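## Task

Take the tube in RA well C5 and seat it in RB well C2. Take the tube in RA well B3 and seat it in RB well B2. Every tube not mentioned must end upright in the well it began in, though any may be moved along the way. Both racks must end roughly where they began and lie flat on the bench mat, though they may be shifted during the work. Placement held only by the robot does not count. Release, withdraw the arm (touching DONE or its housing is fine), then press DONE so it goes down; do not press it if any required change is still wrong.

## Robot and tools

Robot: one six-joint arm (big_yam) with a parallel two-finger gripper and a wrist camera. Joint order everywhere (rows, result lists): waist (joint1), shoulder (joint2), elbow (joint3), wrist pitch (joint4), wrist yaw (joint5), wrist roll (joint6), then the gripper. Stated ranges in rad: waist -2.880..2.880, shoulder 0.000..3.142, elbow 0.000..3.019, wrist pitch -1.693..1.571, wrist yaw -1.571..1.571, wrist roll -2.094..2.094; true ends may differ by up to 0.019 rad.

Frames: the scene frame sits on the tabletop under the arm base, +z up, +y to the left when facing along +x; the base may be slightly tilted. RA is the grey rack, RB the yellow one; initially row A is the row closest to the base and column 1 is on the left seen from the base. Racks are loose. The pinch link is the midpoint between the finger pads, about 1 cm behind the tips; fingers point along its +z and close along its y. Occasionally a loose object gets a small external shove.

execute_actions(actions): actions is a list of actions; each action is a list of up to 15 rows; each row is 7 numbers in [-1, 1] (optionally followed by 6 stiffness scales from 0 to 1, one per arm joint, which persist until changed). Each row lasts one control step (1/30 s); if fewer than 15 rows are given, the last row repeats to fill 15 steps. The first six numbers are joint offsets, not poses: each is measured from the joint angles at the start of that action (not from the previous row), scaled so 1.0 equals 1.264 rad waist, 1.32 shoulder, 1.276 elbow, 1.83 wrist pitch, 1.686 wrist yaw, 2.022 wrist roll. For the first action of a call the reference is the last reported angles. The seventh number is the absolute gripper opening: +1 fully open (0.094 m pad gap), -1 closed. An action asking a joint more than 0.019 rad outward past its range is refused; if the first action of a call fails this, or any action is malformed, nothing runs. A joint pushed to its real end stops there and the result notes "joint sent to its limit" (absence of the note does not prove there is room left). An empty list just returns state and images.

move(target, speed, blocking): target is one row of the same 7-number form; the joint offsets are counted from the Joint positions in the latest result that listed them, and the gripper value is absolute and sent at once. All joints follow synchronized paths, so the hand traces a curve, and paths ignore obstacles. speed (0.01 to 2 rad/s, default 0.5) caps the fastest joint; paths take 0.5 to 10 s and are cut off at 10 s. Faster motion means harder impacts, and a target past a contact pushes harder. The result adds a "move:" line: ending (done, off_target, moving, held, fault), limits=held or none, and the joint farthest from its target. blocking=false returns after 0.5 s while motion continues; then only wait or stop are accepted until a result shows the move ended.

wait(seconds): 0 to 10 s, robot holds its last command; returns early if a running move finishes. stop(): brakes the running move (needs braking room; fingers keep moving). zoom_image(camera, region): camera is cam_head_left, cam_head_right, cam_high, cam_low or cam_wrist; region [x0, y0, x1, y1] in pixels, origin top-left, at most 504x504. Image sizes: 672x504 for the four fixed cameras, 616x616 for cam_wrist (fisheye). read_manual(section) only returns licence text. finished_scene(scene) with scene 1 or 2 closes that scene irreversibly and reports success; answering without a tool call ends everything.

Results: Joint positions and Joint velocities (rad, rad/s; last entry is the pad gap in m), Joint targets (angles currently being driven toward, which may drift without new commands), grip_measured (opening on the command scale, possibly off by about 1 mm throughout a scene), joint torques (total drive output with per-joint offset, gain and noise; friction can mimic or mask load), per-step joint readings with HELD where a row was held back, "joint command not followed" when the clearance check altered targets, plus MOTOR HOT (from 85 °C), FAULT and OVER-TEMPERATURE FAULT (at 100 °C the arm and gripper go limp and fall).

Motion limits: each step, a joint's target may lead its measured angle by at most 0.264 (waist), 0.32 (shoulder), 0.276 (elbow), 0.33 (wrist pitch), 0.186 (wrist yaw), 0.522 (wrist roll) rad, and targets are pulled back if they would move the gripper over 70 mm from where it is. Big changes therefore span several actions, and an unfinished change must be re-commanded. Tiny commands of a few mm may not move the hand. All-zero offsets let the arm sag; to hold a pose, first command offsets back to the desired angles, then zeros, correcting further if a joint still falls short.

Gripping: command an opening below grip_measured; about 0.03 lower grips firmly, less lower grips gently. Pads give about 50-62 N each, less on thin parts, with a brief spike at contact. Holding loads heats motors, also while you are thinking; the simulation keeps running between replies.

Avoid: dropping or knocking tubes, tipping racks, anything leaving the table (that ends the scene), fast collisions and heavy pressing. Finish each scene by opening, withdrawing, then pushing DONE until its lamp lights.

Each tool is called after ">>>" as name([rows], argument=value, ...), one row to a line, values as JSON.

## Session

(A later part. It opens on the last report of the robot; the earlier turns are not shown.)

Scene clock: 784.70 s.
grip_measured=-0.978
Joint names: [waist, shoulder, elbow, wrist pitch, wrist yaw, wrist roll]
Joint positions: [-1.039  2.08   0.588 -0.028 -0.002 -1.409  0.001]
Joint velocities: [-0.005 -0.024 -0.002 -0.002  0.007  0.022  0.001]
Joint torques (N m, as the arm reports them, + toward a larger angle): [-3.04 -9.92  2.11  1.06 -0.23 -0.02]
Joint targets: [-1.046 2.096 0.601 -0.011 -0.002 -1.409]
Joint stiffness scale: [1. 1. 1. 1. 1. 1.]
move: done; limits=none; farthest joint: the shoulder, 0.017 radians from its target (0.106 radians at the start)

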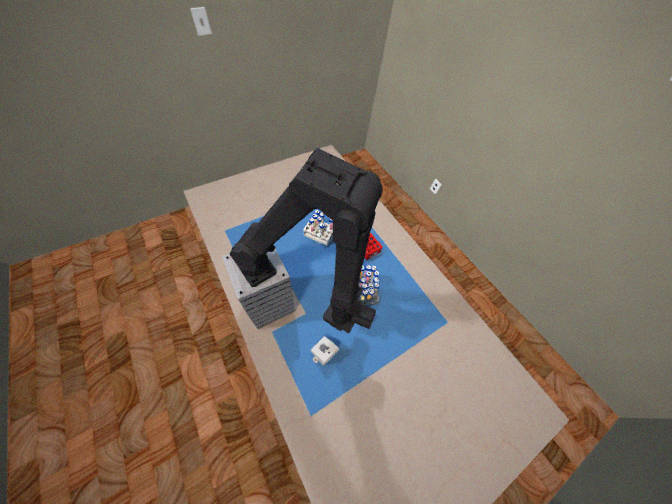

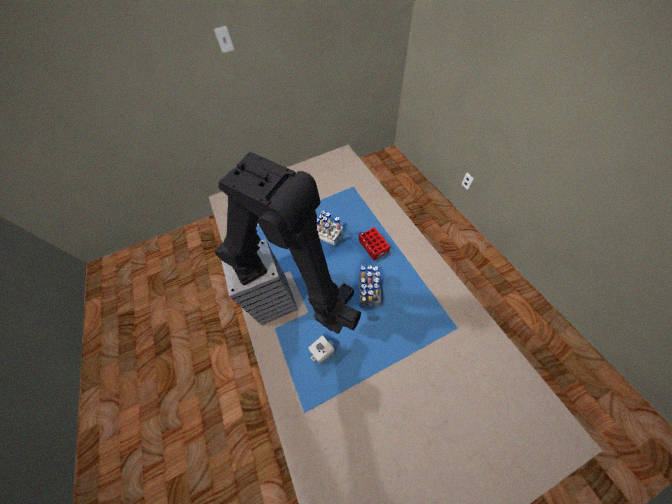

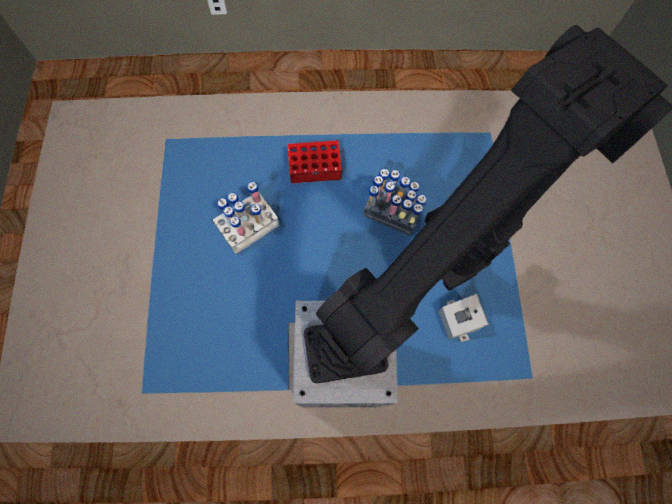

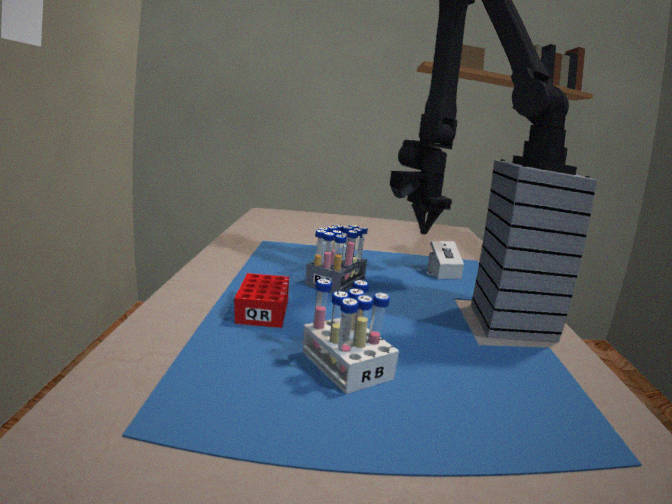

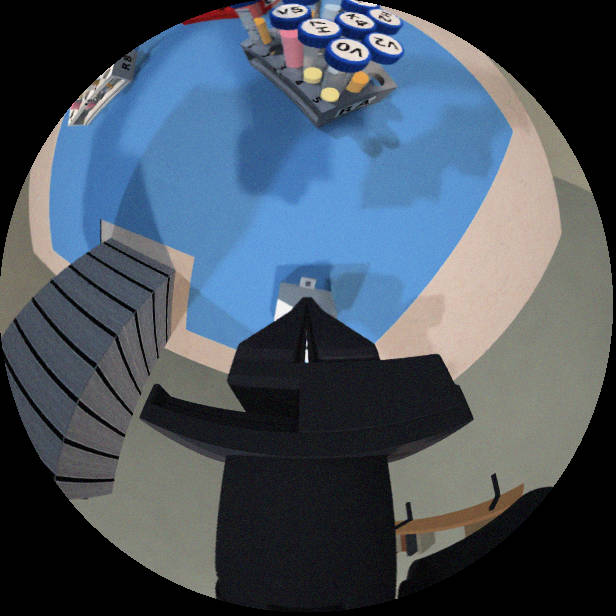

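All fine. Rotate further.

>>> move(target=[-0.2,0.05,0.01,0.02,0,-0.08,-1], speed=0.25)

Scene clock: 791.67 s.
grip_measured=-0.978
Joint names: [waist, shoulder, elbow, wrist pitch, wrist yaw, wrist roll]
Joint positions: [-1.284  2.13   0.593 -0.007 -0.002 -1.559  0.001]
Joint velocities: [-0.005  0.024 -0.002 -0.022 -0.022  0.095 -0.001]
Joint torques (N m, as the arm reports them, + toward a larger angle): [ -3.   -10.19   1.24   1.02  -0.25  -0.17]
Joint targets: [-1.292 2.146 0.601 0.009 -0.002 -1.571]
Joint stiffness scale: [1. 1. 1. 1. 1. 1.]
move: done; limits=none; farthest joint: the shoulder, 0.016 radians from its target (0.066 radians at the start)

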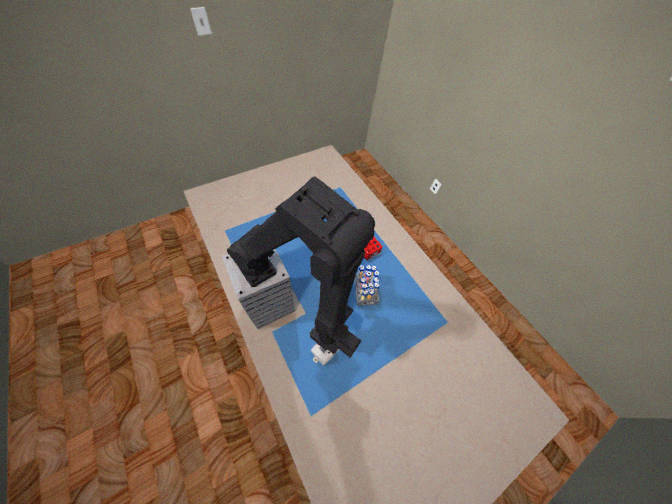

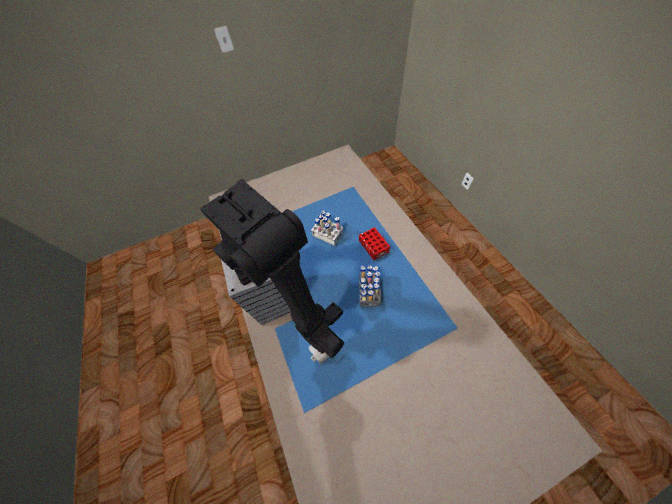

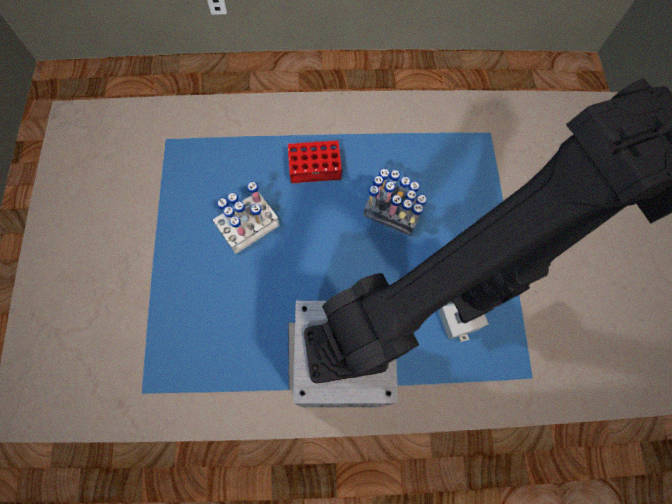

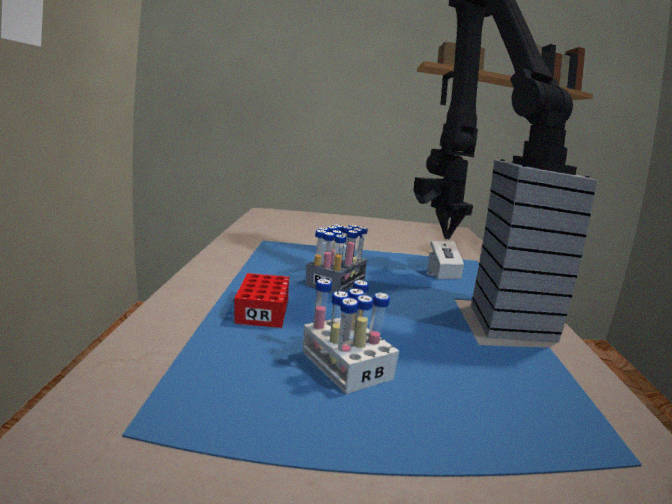

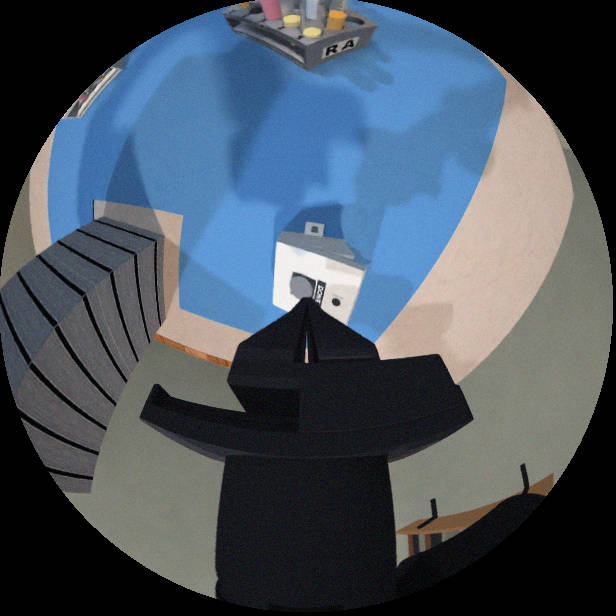

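>>> move(target=[-0.055,0.075,0.01,0.06,0,0,-1], speed=0.1)

Scene clock: 798.37 s.
grip_measured=-0.978
Joint names: [waist, shoulder, elbow, wrist pitch, wrist yaw, wrist roll]
Joint positions: [-1.34   2.212  0.6    0.087 -0.002 -1.559  0.001]
Joint velocities: [-0.005 -0.005 -0.002  0.002 -0.037 -0.007 -0.001]
Joint torques (N m, as the arm reports them, + toward a larger angle): [ -3.27 -10.73   0.39   0.87  -0.19  -0.01]
Joint targets: [-1.353 2.228 0.606 0.103 -0.002 -1.559]
Joint stiffness scale: [1. 1. 1. 1. 1. 1.]
move: done; limits=none; farthest joint: the shoulder, 0.017 radians from its target (0.099 radians at the start)

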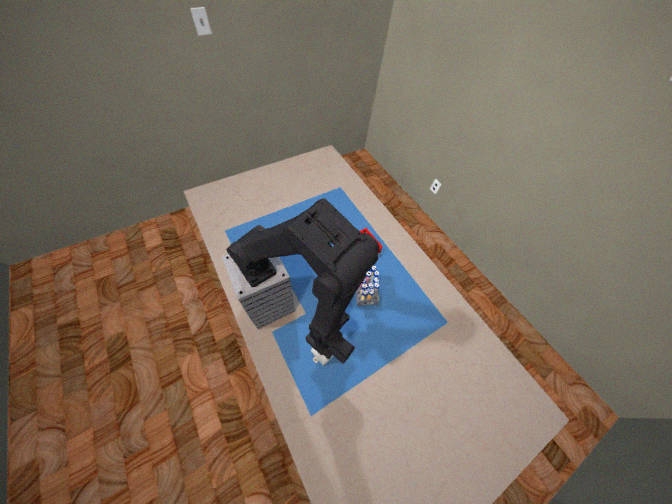

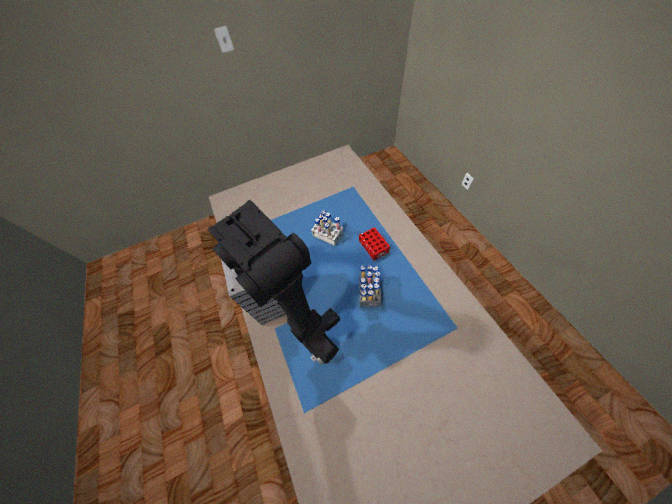

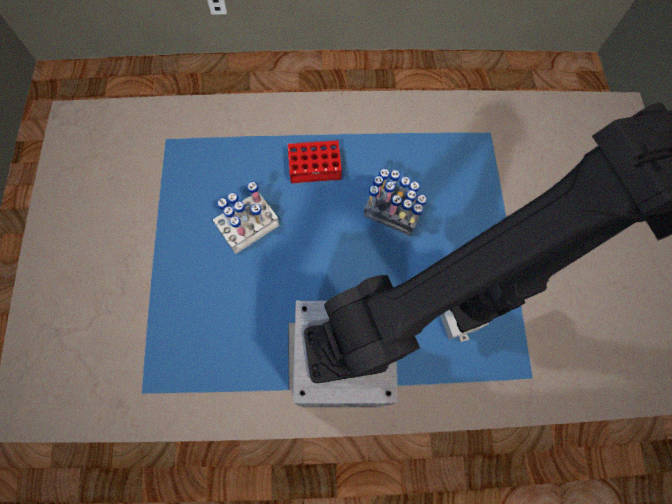

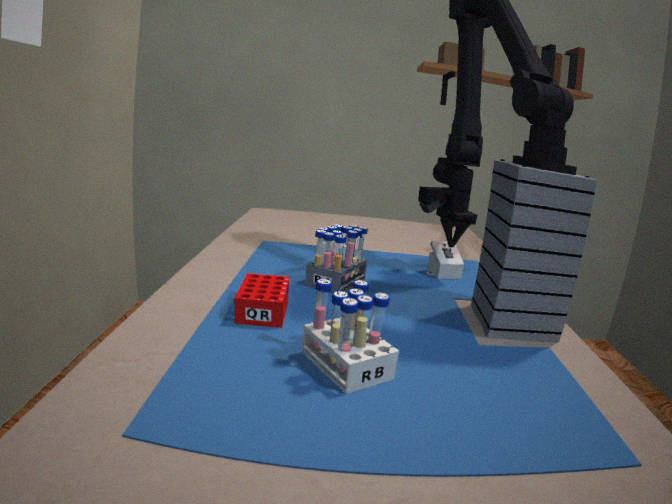

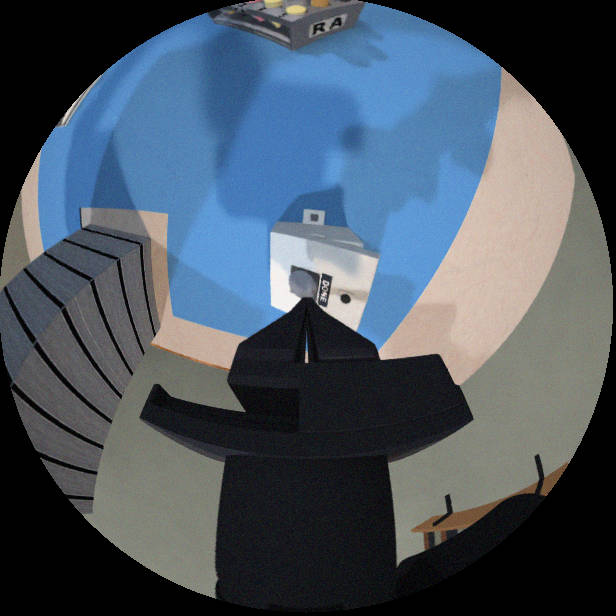

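>>> move(target=[0,0.085,0.005,0.05,0,0,-1], speed=0.05)

Scene clock: 806.70 s.
grip_measured=-0.978
Joint names: [waist, shoulder, elbow, wrist pitch, wrist yaw, wrist roll]
Joint positions: [-1.34   2.308  0.6    0.162 -0.002 -1.559  0.001]
Joint velocities: [ 0.015 -0.005 -0.012 -0.002 -0.051 -0.007  0.001]
Joint torques (N m, as the arm reports them, + toward a larger angle): [ -2.55 -10.33  -0.53   1.05  -0.24   0.  ]
Joint targets: [-1.340 2.325 0.607 0.178 -0.002 -1.559]
Joint stiffness scale: [1. 1. 1. 1. 1. 1.]
move: done; limits=none; farthest joint: the shoulder, 0.017 radians from its target (0.112 radians at the start)

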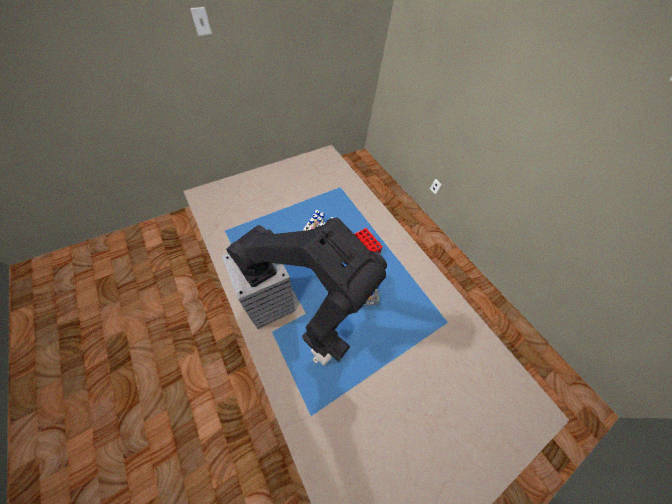

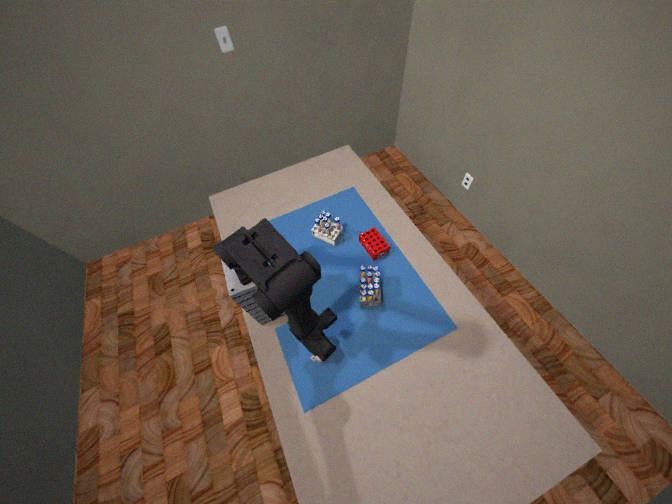

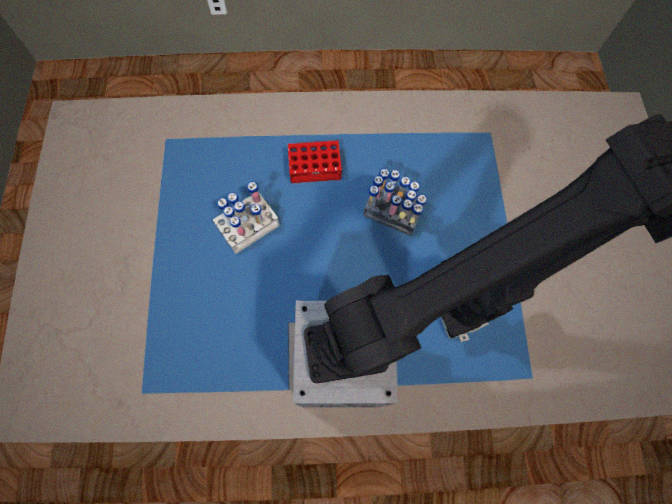

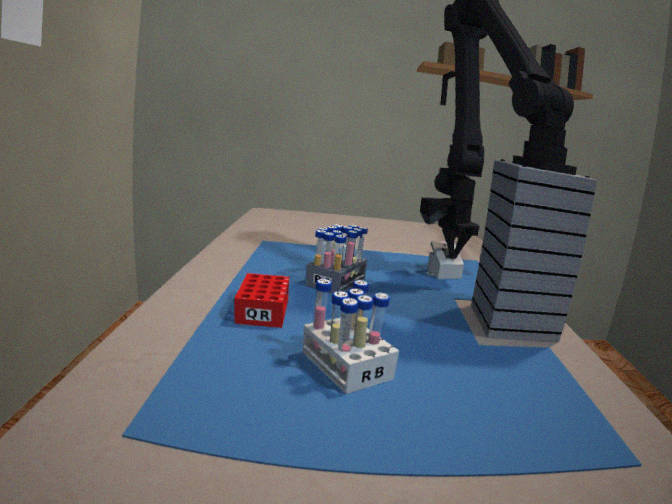

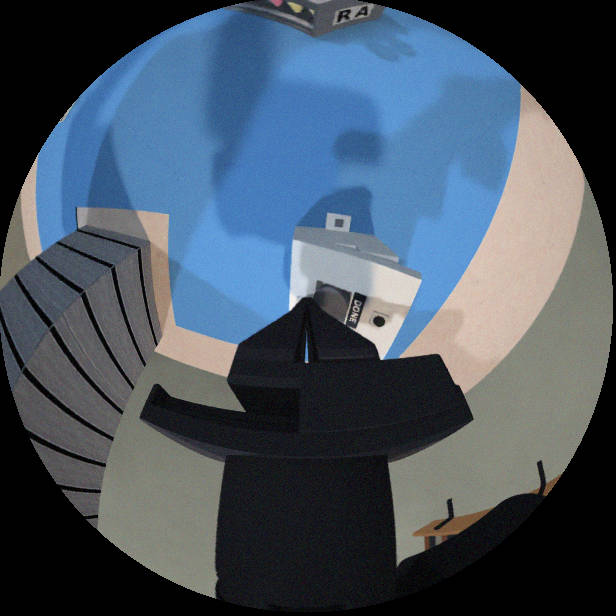

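>>> move(target=[0,-0.04,0.005,0,0,0,-1], speed=0.06)

>>> move(target=[0,0.04,0.005,0.062,0,0,-1], speed=0.05)

Scene clock: 812.97 s.
grip_measured=-0.978
Joint names: [waist, shoulder, elbow, wrist pitch, wrist yaw, wrist roll]
Joint positions: [-1.34   2.267  0.599  0.162 -0.002 -1.559  0.001]
Joint velocities: [-0.005  0.005  0.002  0.002 -0.007  0.007  0.   ]
Joint torques (N m, as the arm reports them, + toward a larger angle): [ -2.23 -11.78   0.12   0.4   -0.27  -0.02]
Joint targets: [-1.340 2.255 0.607 0.162 -0.002 -1.559]
Joint stiffness scale: [1. 1. 1. 1. 1. 1.]
move: done; limits=none; farthest joint: the shoulder, 0.012 radians from its target (0.052 radians at the start)

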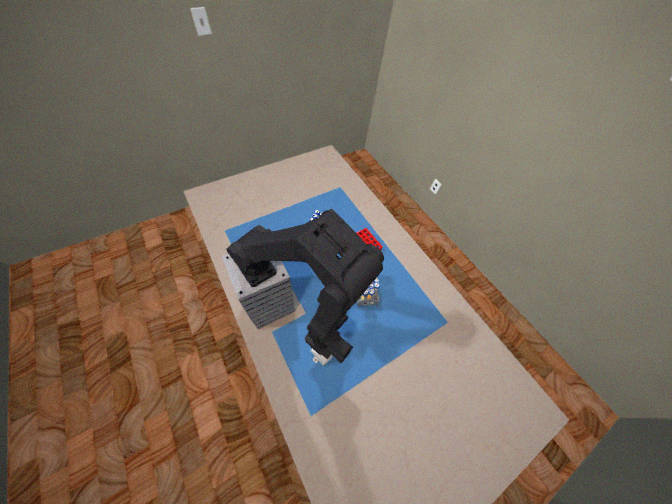

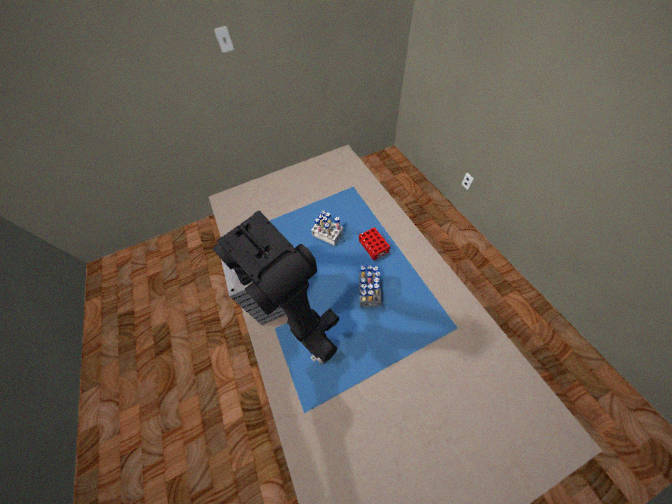

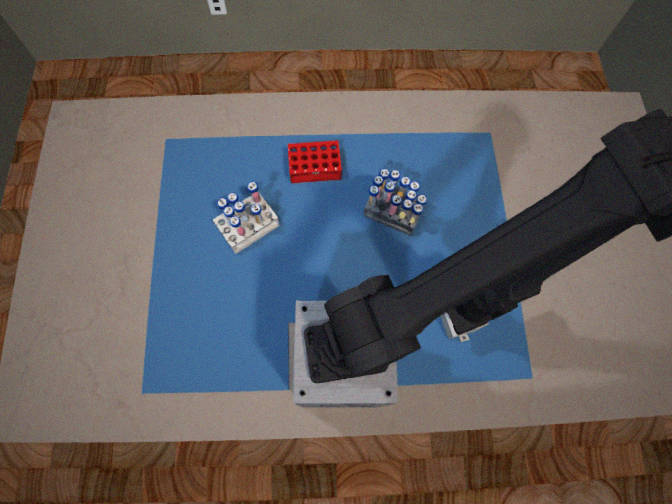

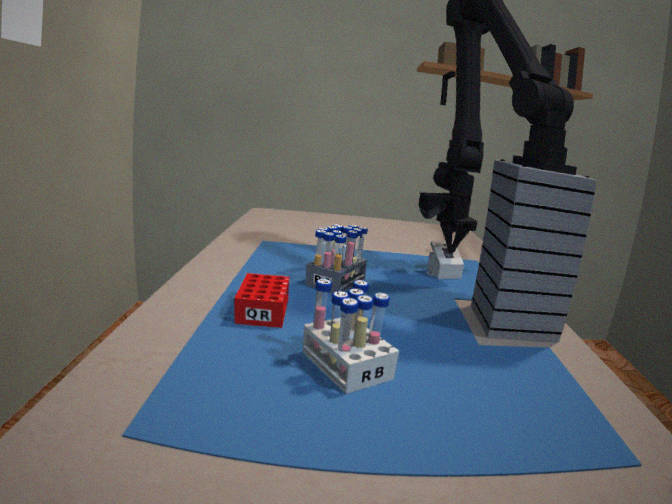

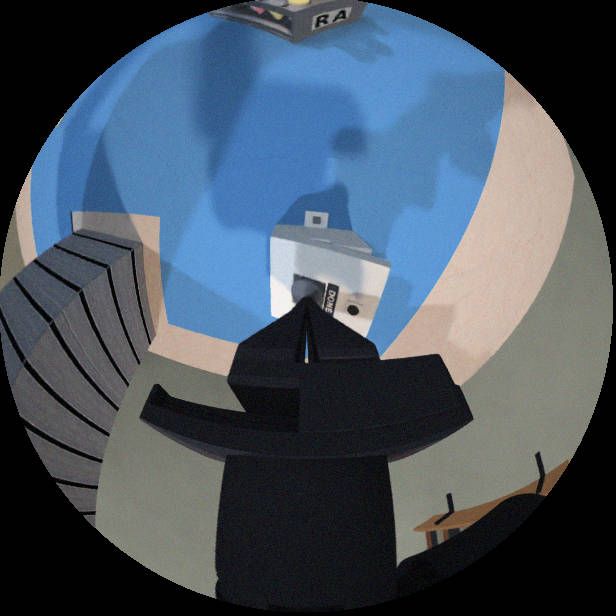

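Scene clock: 814.43 s.
grip_measured=-0.978
Joint names: [waist, shoulder, elbow, wrist pitch, wrist yaw, wrist roll]
Joint positions: [-1.34   2.281  0.596  0.206 -0.002 -1.559  0.001]
Joint velocities: [-0.015 -0.005 -0.007  0.002  0.037 -0.022 -0.001]
Joint torques (N m, as the arm reports them, + toward a larger angle): no reading
Joint stiffness scale: [1. 1. 1. 1. 1. 1.]
move: unfinished (the scene ended)
The task's run has ended: the event that ends the task has happened.

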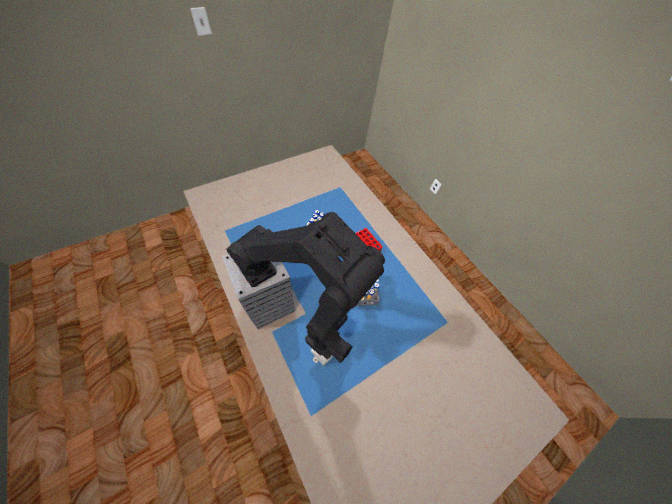

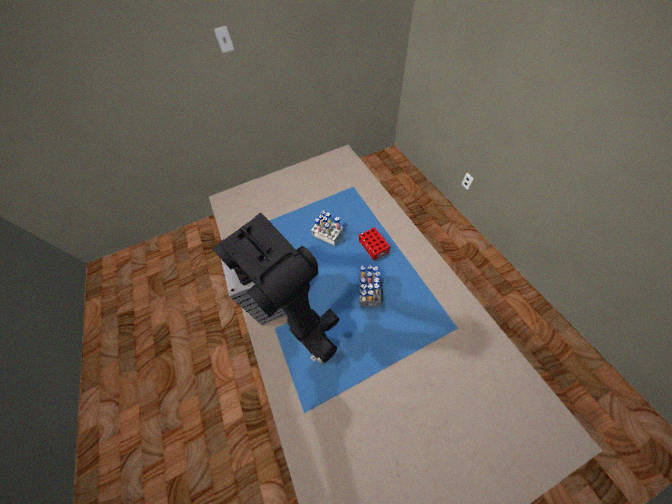

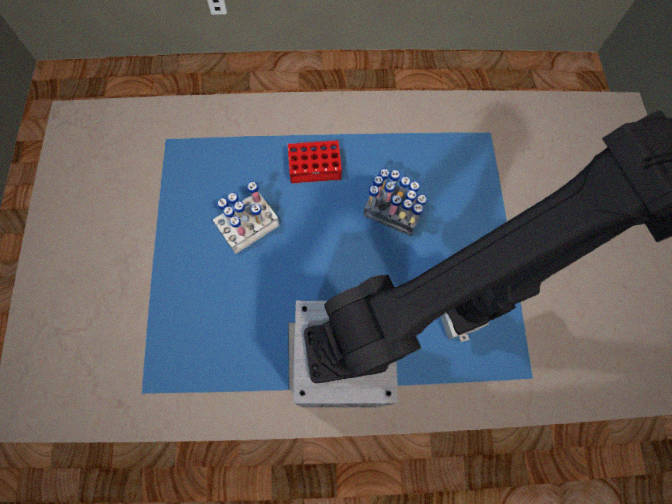

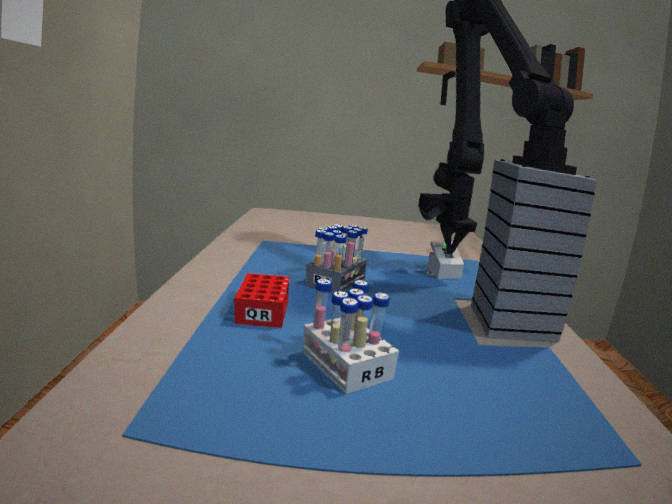

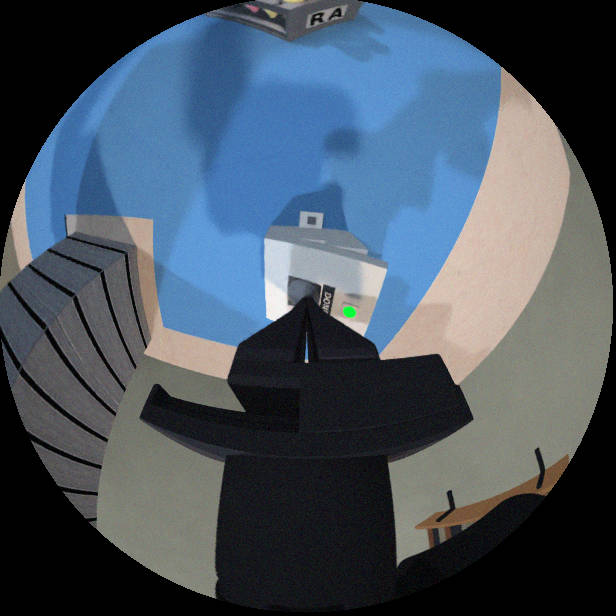

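>>> finished_scene(scene=2)

The scene is finished: the task was done.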